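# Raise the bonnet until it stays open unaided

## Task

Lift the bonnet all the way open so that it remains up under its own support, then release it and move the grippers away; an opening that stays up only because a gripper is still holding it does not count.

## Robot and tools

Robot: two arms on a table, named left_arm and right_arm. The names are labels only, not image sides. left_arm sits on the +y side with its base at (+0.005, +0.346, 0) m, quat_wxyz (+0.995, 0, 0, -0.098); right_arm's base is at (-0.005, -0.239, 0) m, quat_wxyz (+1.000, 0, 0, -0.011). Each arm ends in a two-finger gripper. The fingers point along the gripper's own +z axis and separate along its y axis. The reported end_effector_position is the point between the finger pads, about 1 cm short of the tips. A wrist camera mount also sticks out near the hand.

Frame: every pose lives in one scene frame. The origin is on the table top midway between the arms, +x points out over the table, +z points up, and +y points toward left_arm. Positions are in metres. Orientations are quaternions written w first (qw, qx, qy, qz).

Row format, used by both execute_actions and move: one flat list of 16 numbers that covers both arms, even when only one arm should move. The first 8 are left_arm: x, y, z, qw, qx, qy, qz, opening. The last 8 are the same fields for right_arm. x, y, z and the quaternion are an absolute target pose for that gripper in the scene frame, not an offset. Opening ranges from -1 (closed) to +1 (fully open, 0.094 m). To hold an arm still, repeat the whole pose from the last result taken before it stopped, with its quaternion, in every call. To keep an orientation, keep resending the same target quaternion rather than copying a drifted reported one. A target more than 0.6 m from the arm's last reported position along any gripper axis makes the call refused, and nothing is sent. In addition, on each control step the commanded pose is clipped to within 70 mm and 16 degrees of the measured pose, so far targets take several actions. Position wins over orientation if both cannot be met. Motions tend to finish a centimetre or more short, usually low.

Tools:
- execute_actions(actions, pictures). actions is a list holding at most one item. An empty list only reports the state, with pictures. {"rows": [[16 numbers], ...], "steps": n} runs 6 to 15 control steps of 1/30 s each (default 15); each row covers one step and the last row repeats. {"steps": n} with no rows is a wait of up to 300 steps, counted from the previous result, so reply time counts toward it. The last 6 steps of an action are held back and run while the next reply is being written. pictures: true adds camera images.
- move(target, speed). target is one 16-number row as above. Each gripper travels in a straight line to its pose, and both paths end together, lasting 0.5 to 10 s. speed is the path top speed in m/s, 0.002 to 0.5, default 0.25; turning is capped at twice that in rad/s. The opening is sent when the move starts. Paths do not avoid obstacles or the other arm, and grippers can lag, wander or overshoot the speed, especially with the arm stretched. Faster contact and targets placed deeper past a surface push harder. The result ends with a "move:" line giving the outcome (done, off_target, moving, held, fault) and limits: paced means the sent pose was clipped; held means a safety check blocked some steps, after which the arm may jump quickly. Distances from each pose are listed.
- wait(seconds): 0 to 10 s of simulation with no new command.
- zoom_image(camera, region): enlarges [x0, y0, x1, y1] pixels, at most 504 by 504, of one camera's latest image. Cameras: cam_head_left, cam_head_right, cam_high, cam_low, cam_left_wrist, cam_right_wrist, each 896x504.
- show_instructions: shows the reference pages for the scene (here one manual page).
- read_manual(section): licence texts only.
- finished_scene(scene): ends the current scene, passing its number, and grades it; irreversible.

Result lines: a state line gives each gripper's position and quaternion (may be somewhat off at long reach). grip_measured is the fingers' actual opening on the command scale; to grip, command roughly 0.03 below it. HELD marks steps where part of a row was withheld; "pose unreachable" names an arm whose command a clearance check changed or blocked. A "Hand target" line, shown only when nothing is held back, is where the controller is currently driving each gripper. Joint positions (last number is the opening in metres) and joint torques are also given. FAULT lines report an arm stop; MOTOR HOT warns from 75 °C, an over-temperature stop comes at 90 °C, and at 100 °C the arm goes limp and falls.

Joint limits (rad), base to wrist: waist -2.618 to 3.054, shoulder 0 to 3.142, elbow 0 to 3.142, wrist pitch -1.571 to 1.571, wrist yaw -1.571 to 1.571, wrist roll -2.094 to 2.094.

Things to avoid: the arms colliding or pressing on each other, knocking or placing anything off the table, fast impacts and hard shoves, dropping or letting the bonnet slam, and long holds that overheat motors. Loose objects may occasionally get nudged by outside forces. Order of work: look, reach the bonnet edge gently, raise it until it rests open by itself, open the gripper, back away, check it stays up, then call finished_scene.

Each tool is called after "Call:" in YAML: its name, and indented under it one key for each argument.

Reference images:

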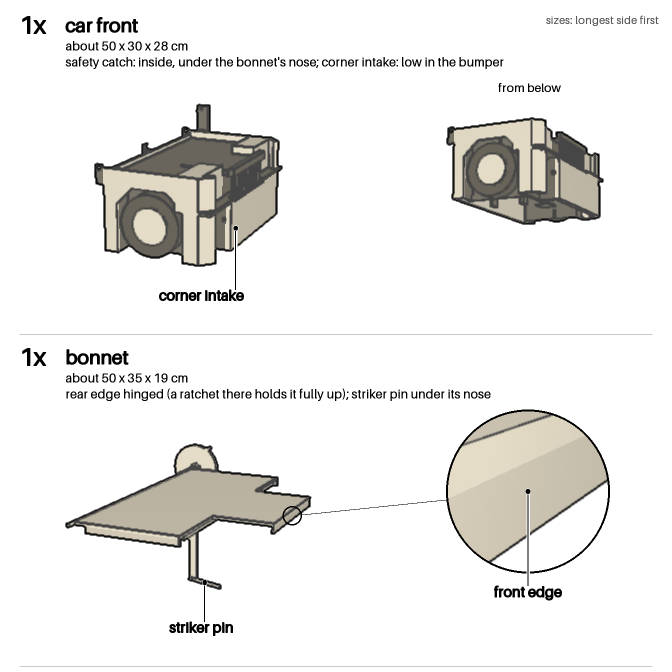

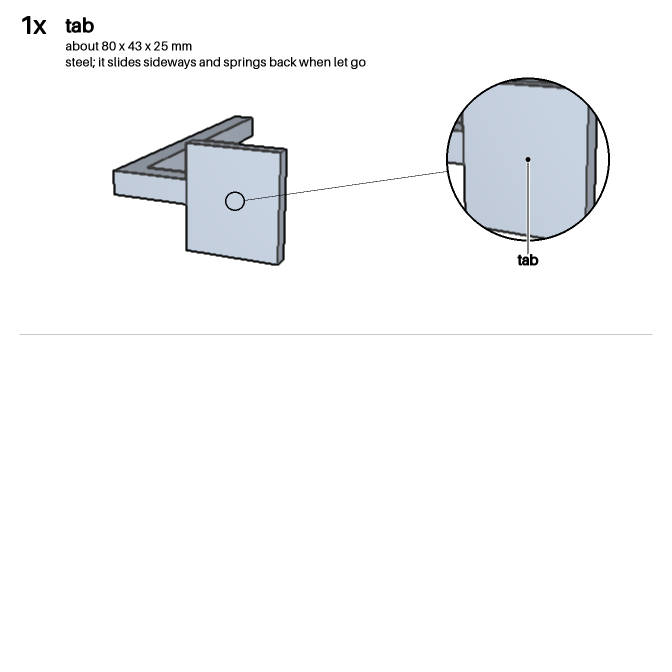

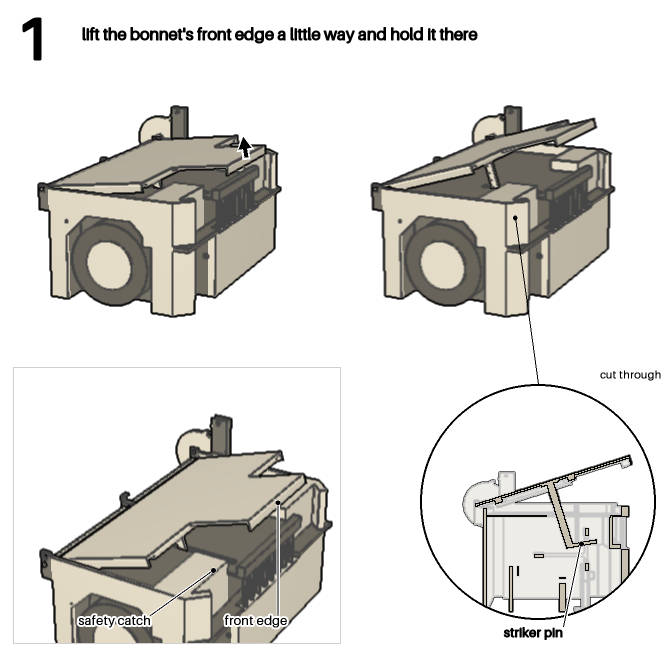

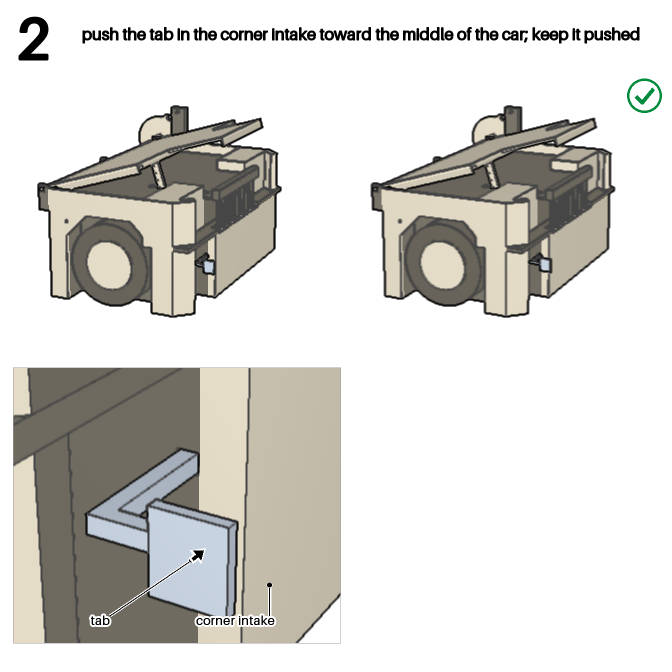

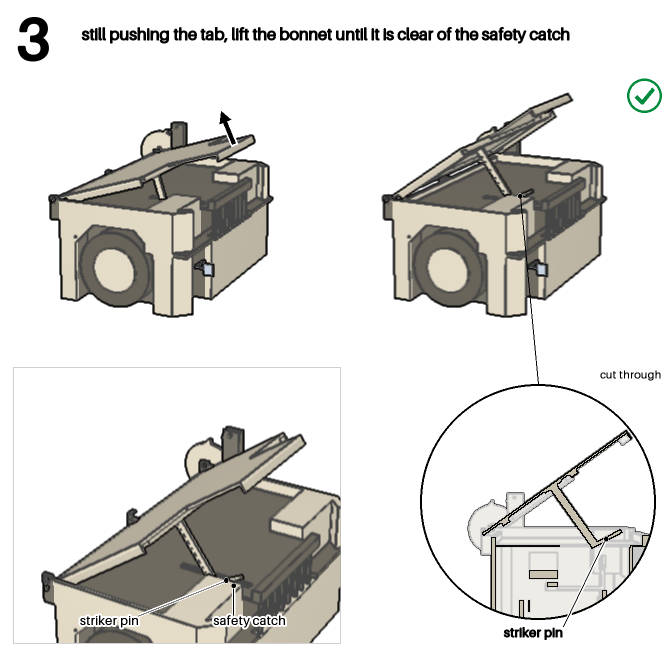

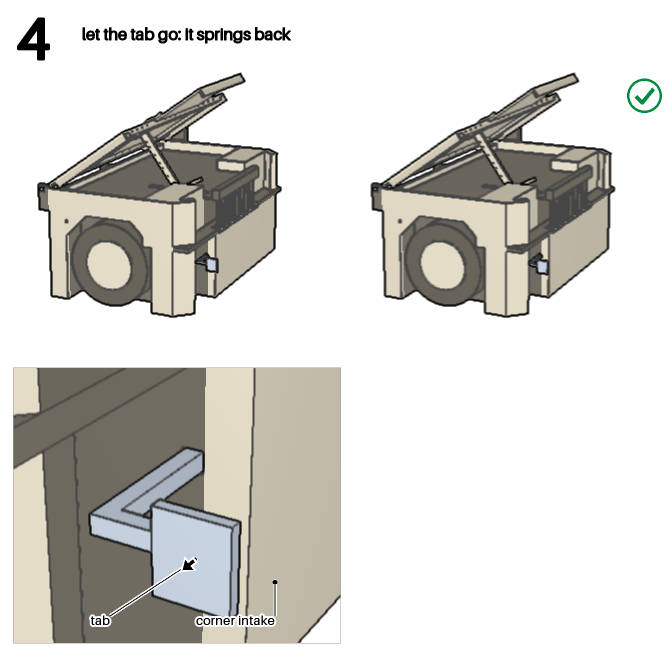

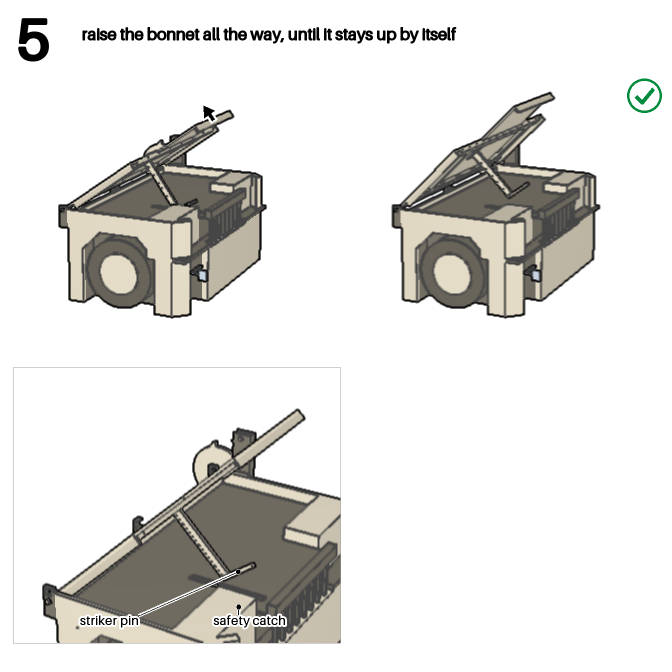

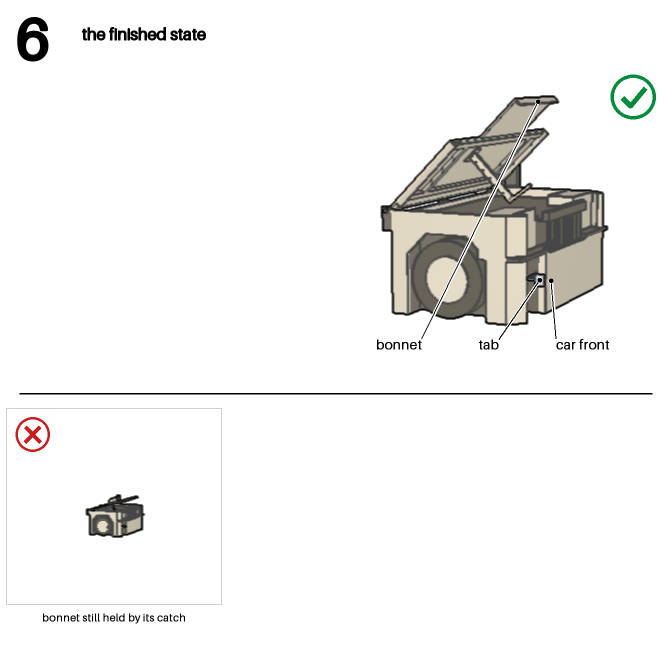

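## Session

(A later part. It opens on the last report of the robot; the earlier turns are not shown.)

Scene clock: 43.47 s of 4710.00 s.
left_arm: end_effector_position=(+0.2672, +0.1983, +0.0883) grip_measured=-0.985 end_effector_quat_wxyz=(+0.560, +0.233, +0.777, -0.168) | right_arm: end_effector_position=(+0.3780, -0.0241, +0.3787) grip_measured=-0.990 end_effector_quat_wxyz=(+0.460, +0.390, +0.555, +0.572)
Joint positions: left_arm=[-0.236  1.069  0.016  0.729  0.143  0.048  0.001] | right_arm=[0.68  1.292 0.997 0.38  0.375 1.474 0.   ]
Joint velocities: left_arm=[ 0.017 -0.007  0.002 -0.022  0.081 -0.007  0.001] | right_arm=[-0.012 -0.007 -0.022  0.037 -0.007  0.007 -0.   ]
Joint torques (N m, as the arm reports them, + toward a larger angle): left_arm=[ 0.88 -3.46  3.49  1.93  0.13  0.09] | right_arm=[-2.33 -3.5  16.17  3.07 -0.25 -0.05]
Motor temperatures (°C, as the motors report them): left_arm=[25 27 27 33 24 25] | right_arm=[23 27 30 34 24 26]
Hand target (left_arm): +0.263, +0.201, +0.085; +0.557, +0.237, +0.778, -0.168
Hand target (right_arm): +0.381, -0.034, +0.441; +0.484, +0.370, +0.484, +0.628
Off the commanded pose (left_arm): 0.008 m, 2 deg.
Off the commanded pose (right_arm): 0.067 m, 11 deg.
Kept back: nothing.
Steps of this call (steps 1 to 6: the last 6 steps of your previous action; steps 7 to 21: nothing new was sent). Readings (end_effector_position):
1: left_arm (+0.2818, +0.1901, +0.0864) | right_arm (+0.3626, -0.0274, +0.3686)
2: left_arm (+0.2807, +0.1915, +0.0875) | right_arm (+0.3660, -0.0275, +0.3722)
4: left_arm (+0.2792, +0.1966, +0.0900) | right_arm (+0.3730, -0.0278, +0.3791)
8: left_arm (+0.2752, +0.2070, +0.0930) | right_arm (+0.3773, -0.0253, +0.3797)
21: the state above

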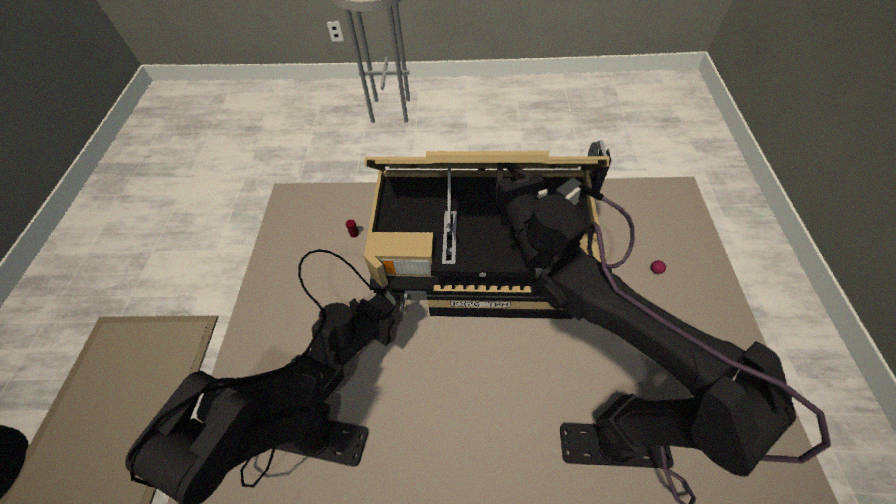

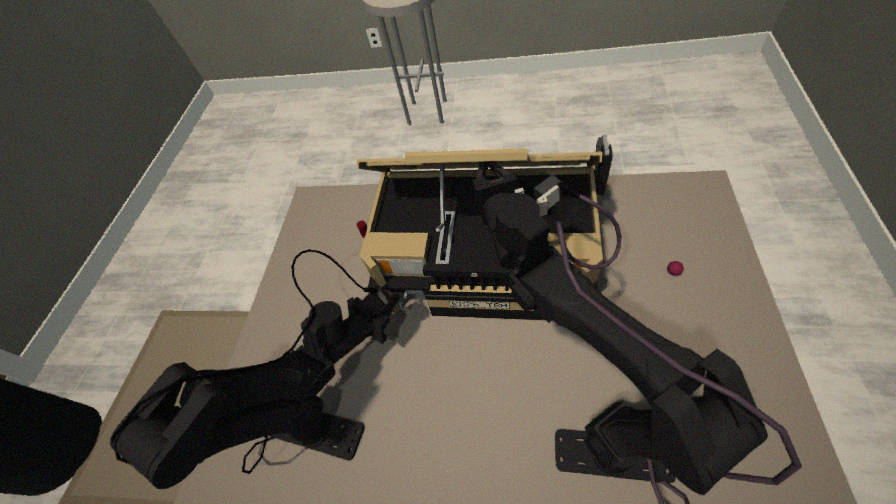

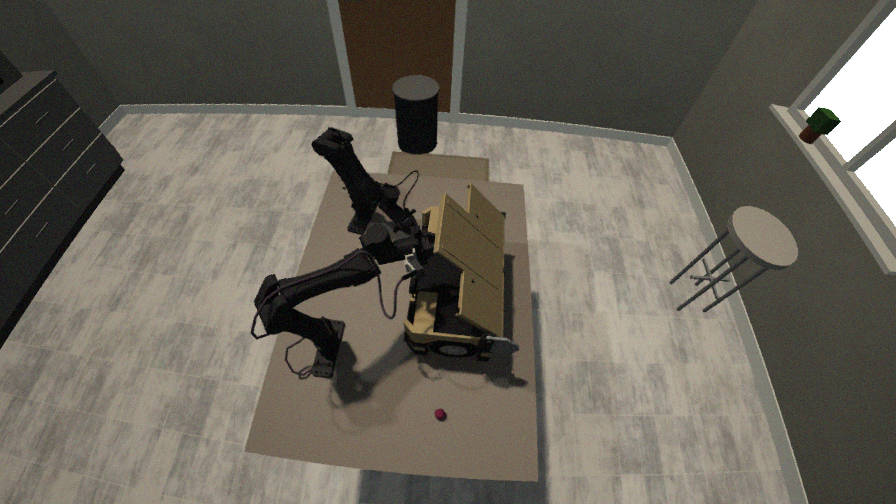

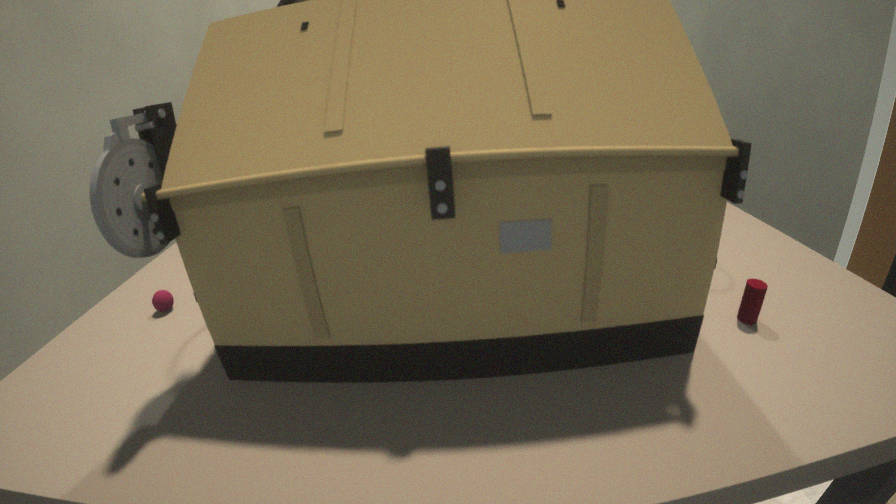

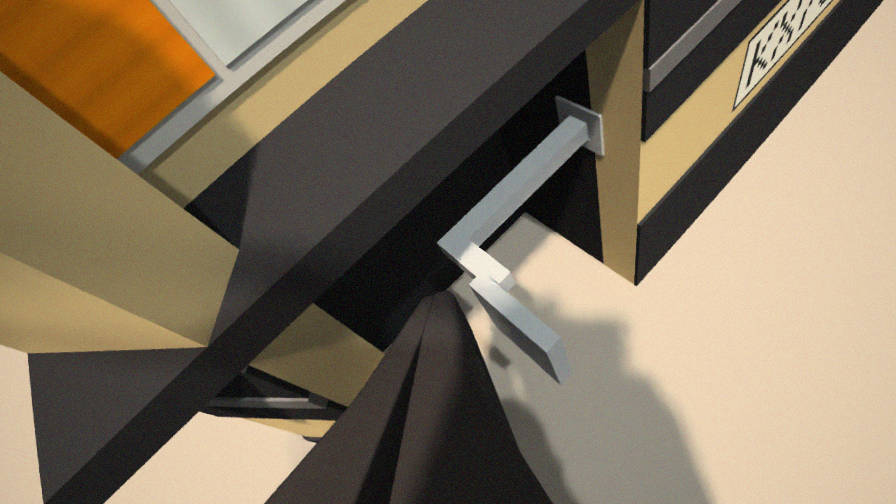

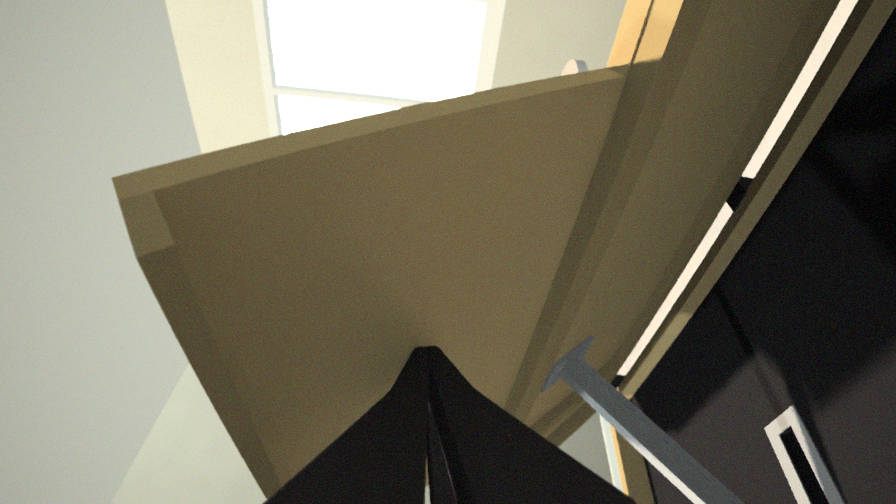

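Hit the end stop and the pawl has dropped. Lower gently.

Call:
execute_actions:
  actions:
    - {"rows":[[0.26,0.206,0.088,0.547,0.246,0.781,-0.173,-1,0.382,-0.03,0.439,0.483,0.371,0.484,0.629,-1],[0.258,0.208,0.09,0.547,0.246,0.781,-0.173,-1,0.38,-0.03,0.433,0.483,0.371,0.484,0.629,-1],[0.256,0.21,0.092,0.547,0.246,0.781,-0.173,-1,0.378,-0.03,0.427,0.483,0.371,0.484,0.629,-1],[0.254,0.212,0.094,0.547,0.246,0.781,-0.173,-1,0.376,-0.03,0.421,0.483,0.371,0.484,0.629,-1],[0.252,0.214,0.096,0.547,0.246,0.781,-0.173,-1,0.374,-0.03,0.415,0.483,0.371,0.484,0.629,-1],[0.25,0.216,0.098,0.547,0.246,0.781,-0.173,-1,0.372,-0.03,0.409,0.483,0.371,0.484,0.629,-1],[0.248,0.218,0.1,0.547,0.246,0.781,-0.173,-1,0.37,-0.03,0.403,0.483,0.371,0.484,0.629,-1],[0.246,0.22,0.1,0.547,0.246,0.781,-0.173,-1,0.368,-0.03,0.397,0.483,0.371,0.484,0.629,-1],[0.244,0.222,0.1,0.547,0.246,0.781,-0.173,-1,0.366,-0.03,0.391,0.483,0.371,0.484,0.629,-1],[0.242,0.224,0.1,0.547,0.246,0.781,-0.173,-1,0.364,-0.03,0.385,0.483,0.371,0.484,0.629,-1],[0.24,0.226,0.1,0.547,0.246,0.781,-0.173,-1,0.362,-0.03,0.379,0.483,0.371,0.484,0.629,-1],[0.24,0.226,0.1,0.547,0.246,0.781,-0.173,-1,0.36,-0.03,0.373,0.483,0.371,0.484,0.629,-1],[0.24,0.226,0.1,0.547,0.246,0.781,-0.173,-1,0.358,-0.03,0.367,0.483,0.371,0.484,0.629,-1],[0.24,0.226,0.1,0.547,0.246,0.781,-0.173,-1,0.356,-0.03,0.361,0.483,0.371,0.484,0.629,-1],[0.24,0.226,0.1,0.547,0.246,0.781,-0.173,-1,0.354,-0.03,0.355,0.483,0.371,0.484,0.629,-1]],"steps":15}

Call:
move:
  target: [0.22,0.24,0.12,0.547,0.246,0.781,-0.173,-1,0.23,-0.07,0.3,0.483,0.371,0.484,0.629,-1]
  speed: 0.15

Scene clock: 44.30 s of 4710.00 s.
left_arm: end_effector_position=(+0.2635, +0.2138, +0.1110) grip_measured=-0.985 end_effector_quat_wxyz=(+0.583, +0.229, +0.761, -0.170) | right_arm: end_effector_position=(+0.3740, -0.0232, +0.3717) grip_measured=-0.990 end_effector_quat_wxyz=(+0.463, +0.383, +0.538, +0.591)
Joint positions: left_arm=[-0.139  0.822  0.016  0.533  0.232  0.074  0.001] | right_arm=[0.687 1.292 0.921 0.508 0.374 1.474 0.   ]
Joint velocities: left_arm=[ 0.276 -0.784  0.002 -0.711  0.33   0.051  0.   ] | right_arm=[ 0.09   0.012 -0.574  0.857  0.139  0.051 -0.   ]
Joint torques (N m, as the arm reports them, + toward a larger angle): left_arm=[ 0.83 -1.98  5.31  1.84  0.13  0.1 ] | right_arm=[ 0.06 -6.26  8.02  2.12  0.03 -0.06]
Motor temperatures (°C, as the motors report them): left_arm=[25 27 27 33 24 25] | right_arm=[23 27 30 35 24 26]
Steps of this call (steps 1 to 16: nothing new was sent; steps 17 to 25: the first 9 steps of this action). Readings (end_effector_position):
17: left_arm (+0.2662, +0.1984, +0.0880) | right_arm (+0.3780, -0.0240, +0.3786)
18: left_arm (+0.2663, +0.2010, +0.0892) | right_arm (+0.3780, -0.0240, +0.3786)
20: left_arm (+0.2670, +0.2062, +0.0958) | right_arm (+0.3779, -0.0241, +0.3778)
24: left_arm (+0.2645, +0.2124, +0.1092) | right_arm (+0.3753, -0.0236, +0.3740)
25: the state above

Scene clock: 46.83 s of 4710.00 s.
left_arm: end_effector_position=(+0.2222, +0.2375, +0.1009) grip_measured=-0.985 end_effector_quat_wxyz=(+0.530, +0.241, +0.794, -0.175) | right_arm: end_effector_position=(+0.2310, -0.0665, +0.3085) grip_measured=-0.990 end_effector_quat_wxyz=(+0.487, +0.368, +0.480, +0.630)
Joint positions: left_arm=[ 0.022  0.296  0.062 -0.189  0.406  0.151  0.001] | right_arm=[1.087 0.828 0.271 0.939 0.769 1.295 0.   ]
Joint velocities: left_arm=[ 0.012 -0.002 -0.032 -0.066 -0.051 -0.007 -0.002] | right_arm=[-0.007  0.002 -0.022 -0.022  0.022  0.007  0.   ]
Joint torques (N m, as the arm reports them, + toward a larger angle): left_arm=[ 0.85 -0.74  8.47  1.83  0.23  0.11] | right_arm=[ 0.88 -1.3   6.65  1.6  -0.11 -0.08]
Motor temperatures (°C, as the motors report them): left_arm=[25 27 27 33 24 25] | right_arm=[23 27 30 34 24 26]
Hand target (left_arm): +0.223, +0.238, +0.119; +0.548, +0.246, +0.781, -0.173
Hand target (right_arm): +0.228, -0.067, +0.304; +0.488, +0.363, +0.484, +0.629
Off your previous action's commanded pose (left_arm): 0.020 m, 4 deg at its last step (step 6 of this call).
Off your previous action's commanded pose (right_arm): 0.014 m, 6 deg at its last step (step 6 of this call).
Off the commanded pose (left_arm): 0.019 m, 3 deg.
Off the commanded pose (right_arm): 0.009 m, 1 deg.
Kept back: nothing.
move: off_target (left_arm)

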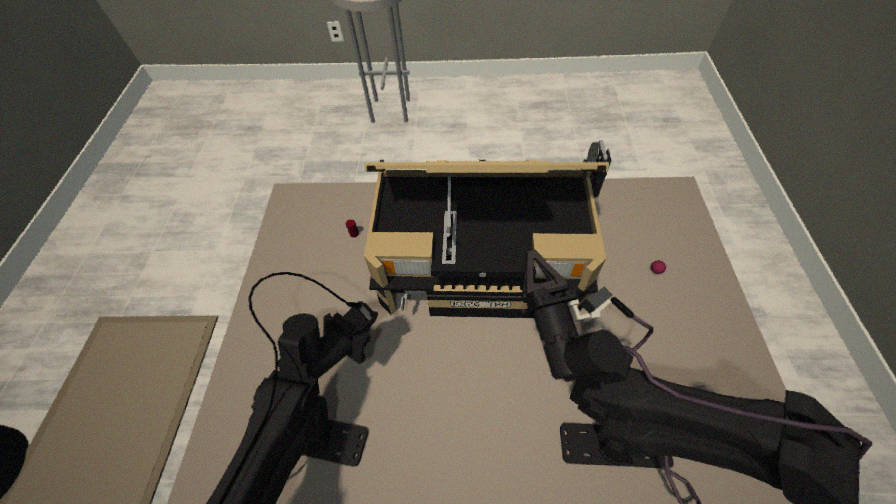

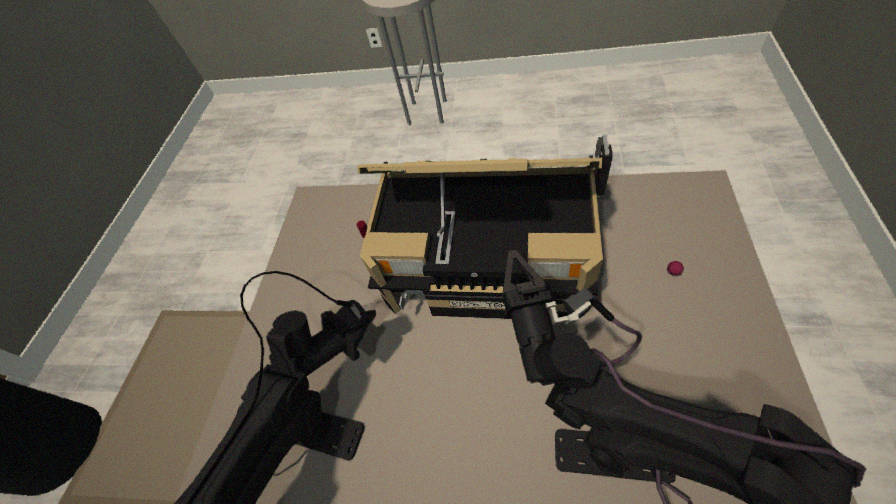

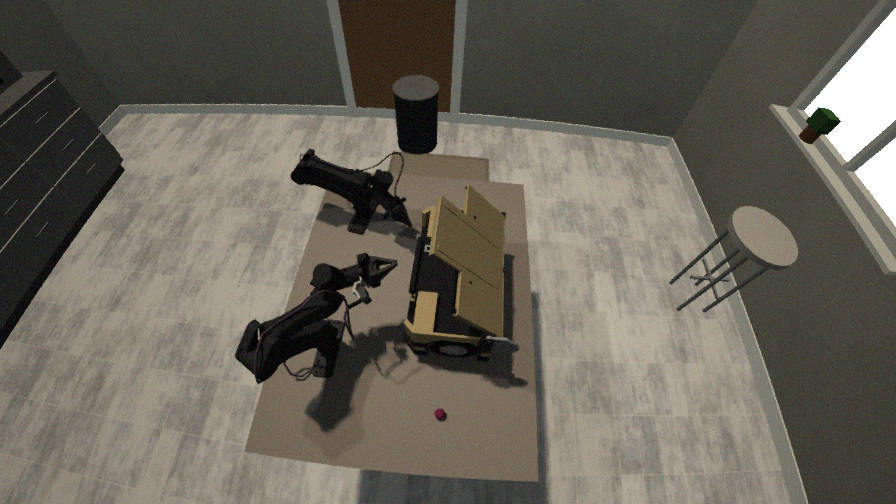

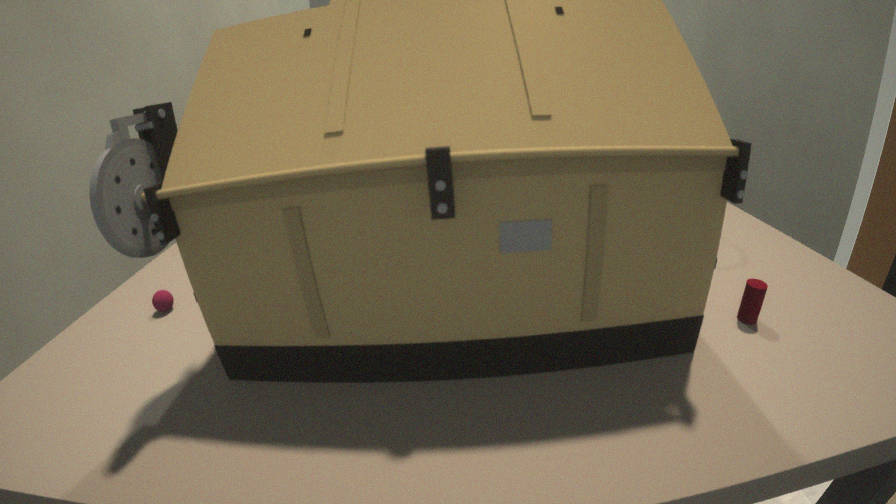

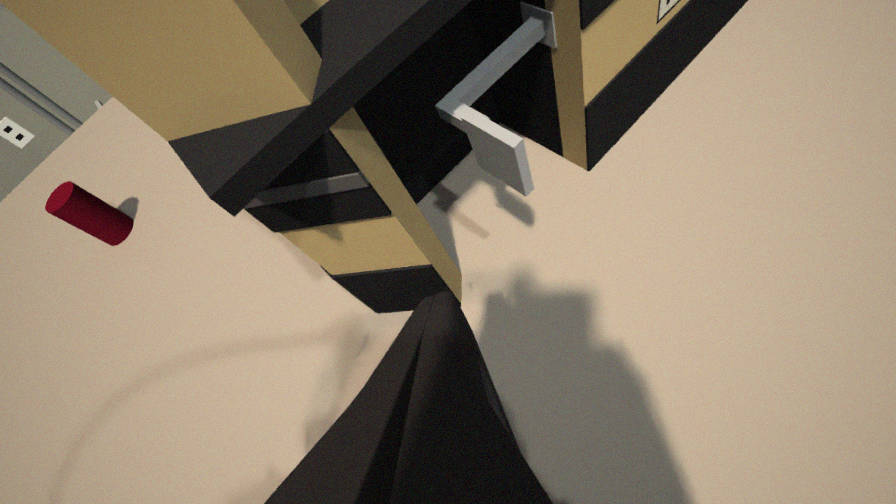

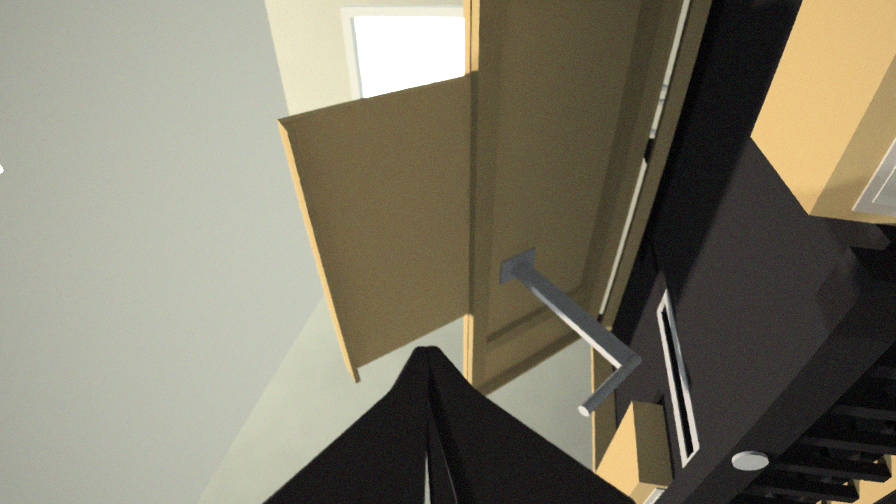

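Call:
finished_scene:
  scene: 1

The scene is finished: the task was done.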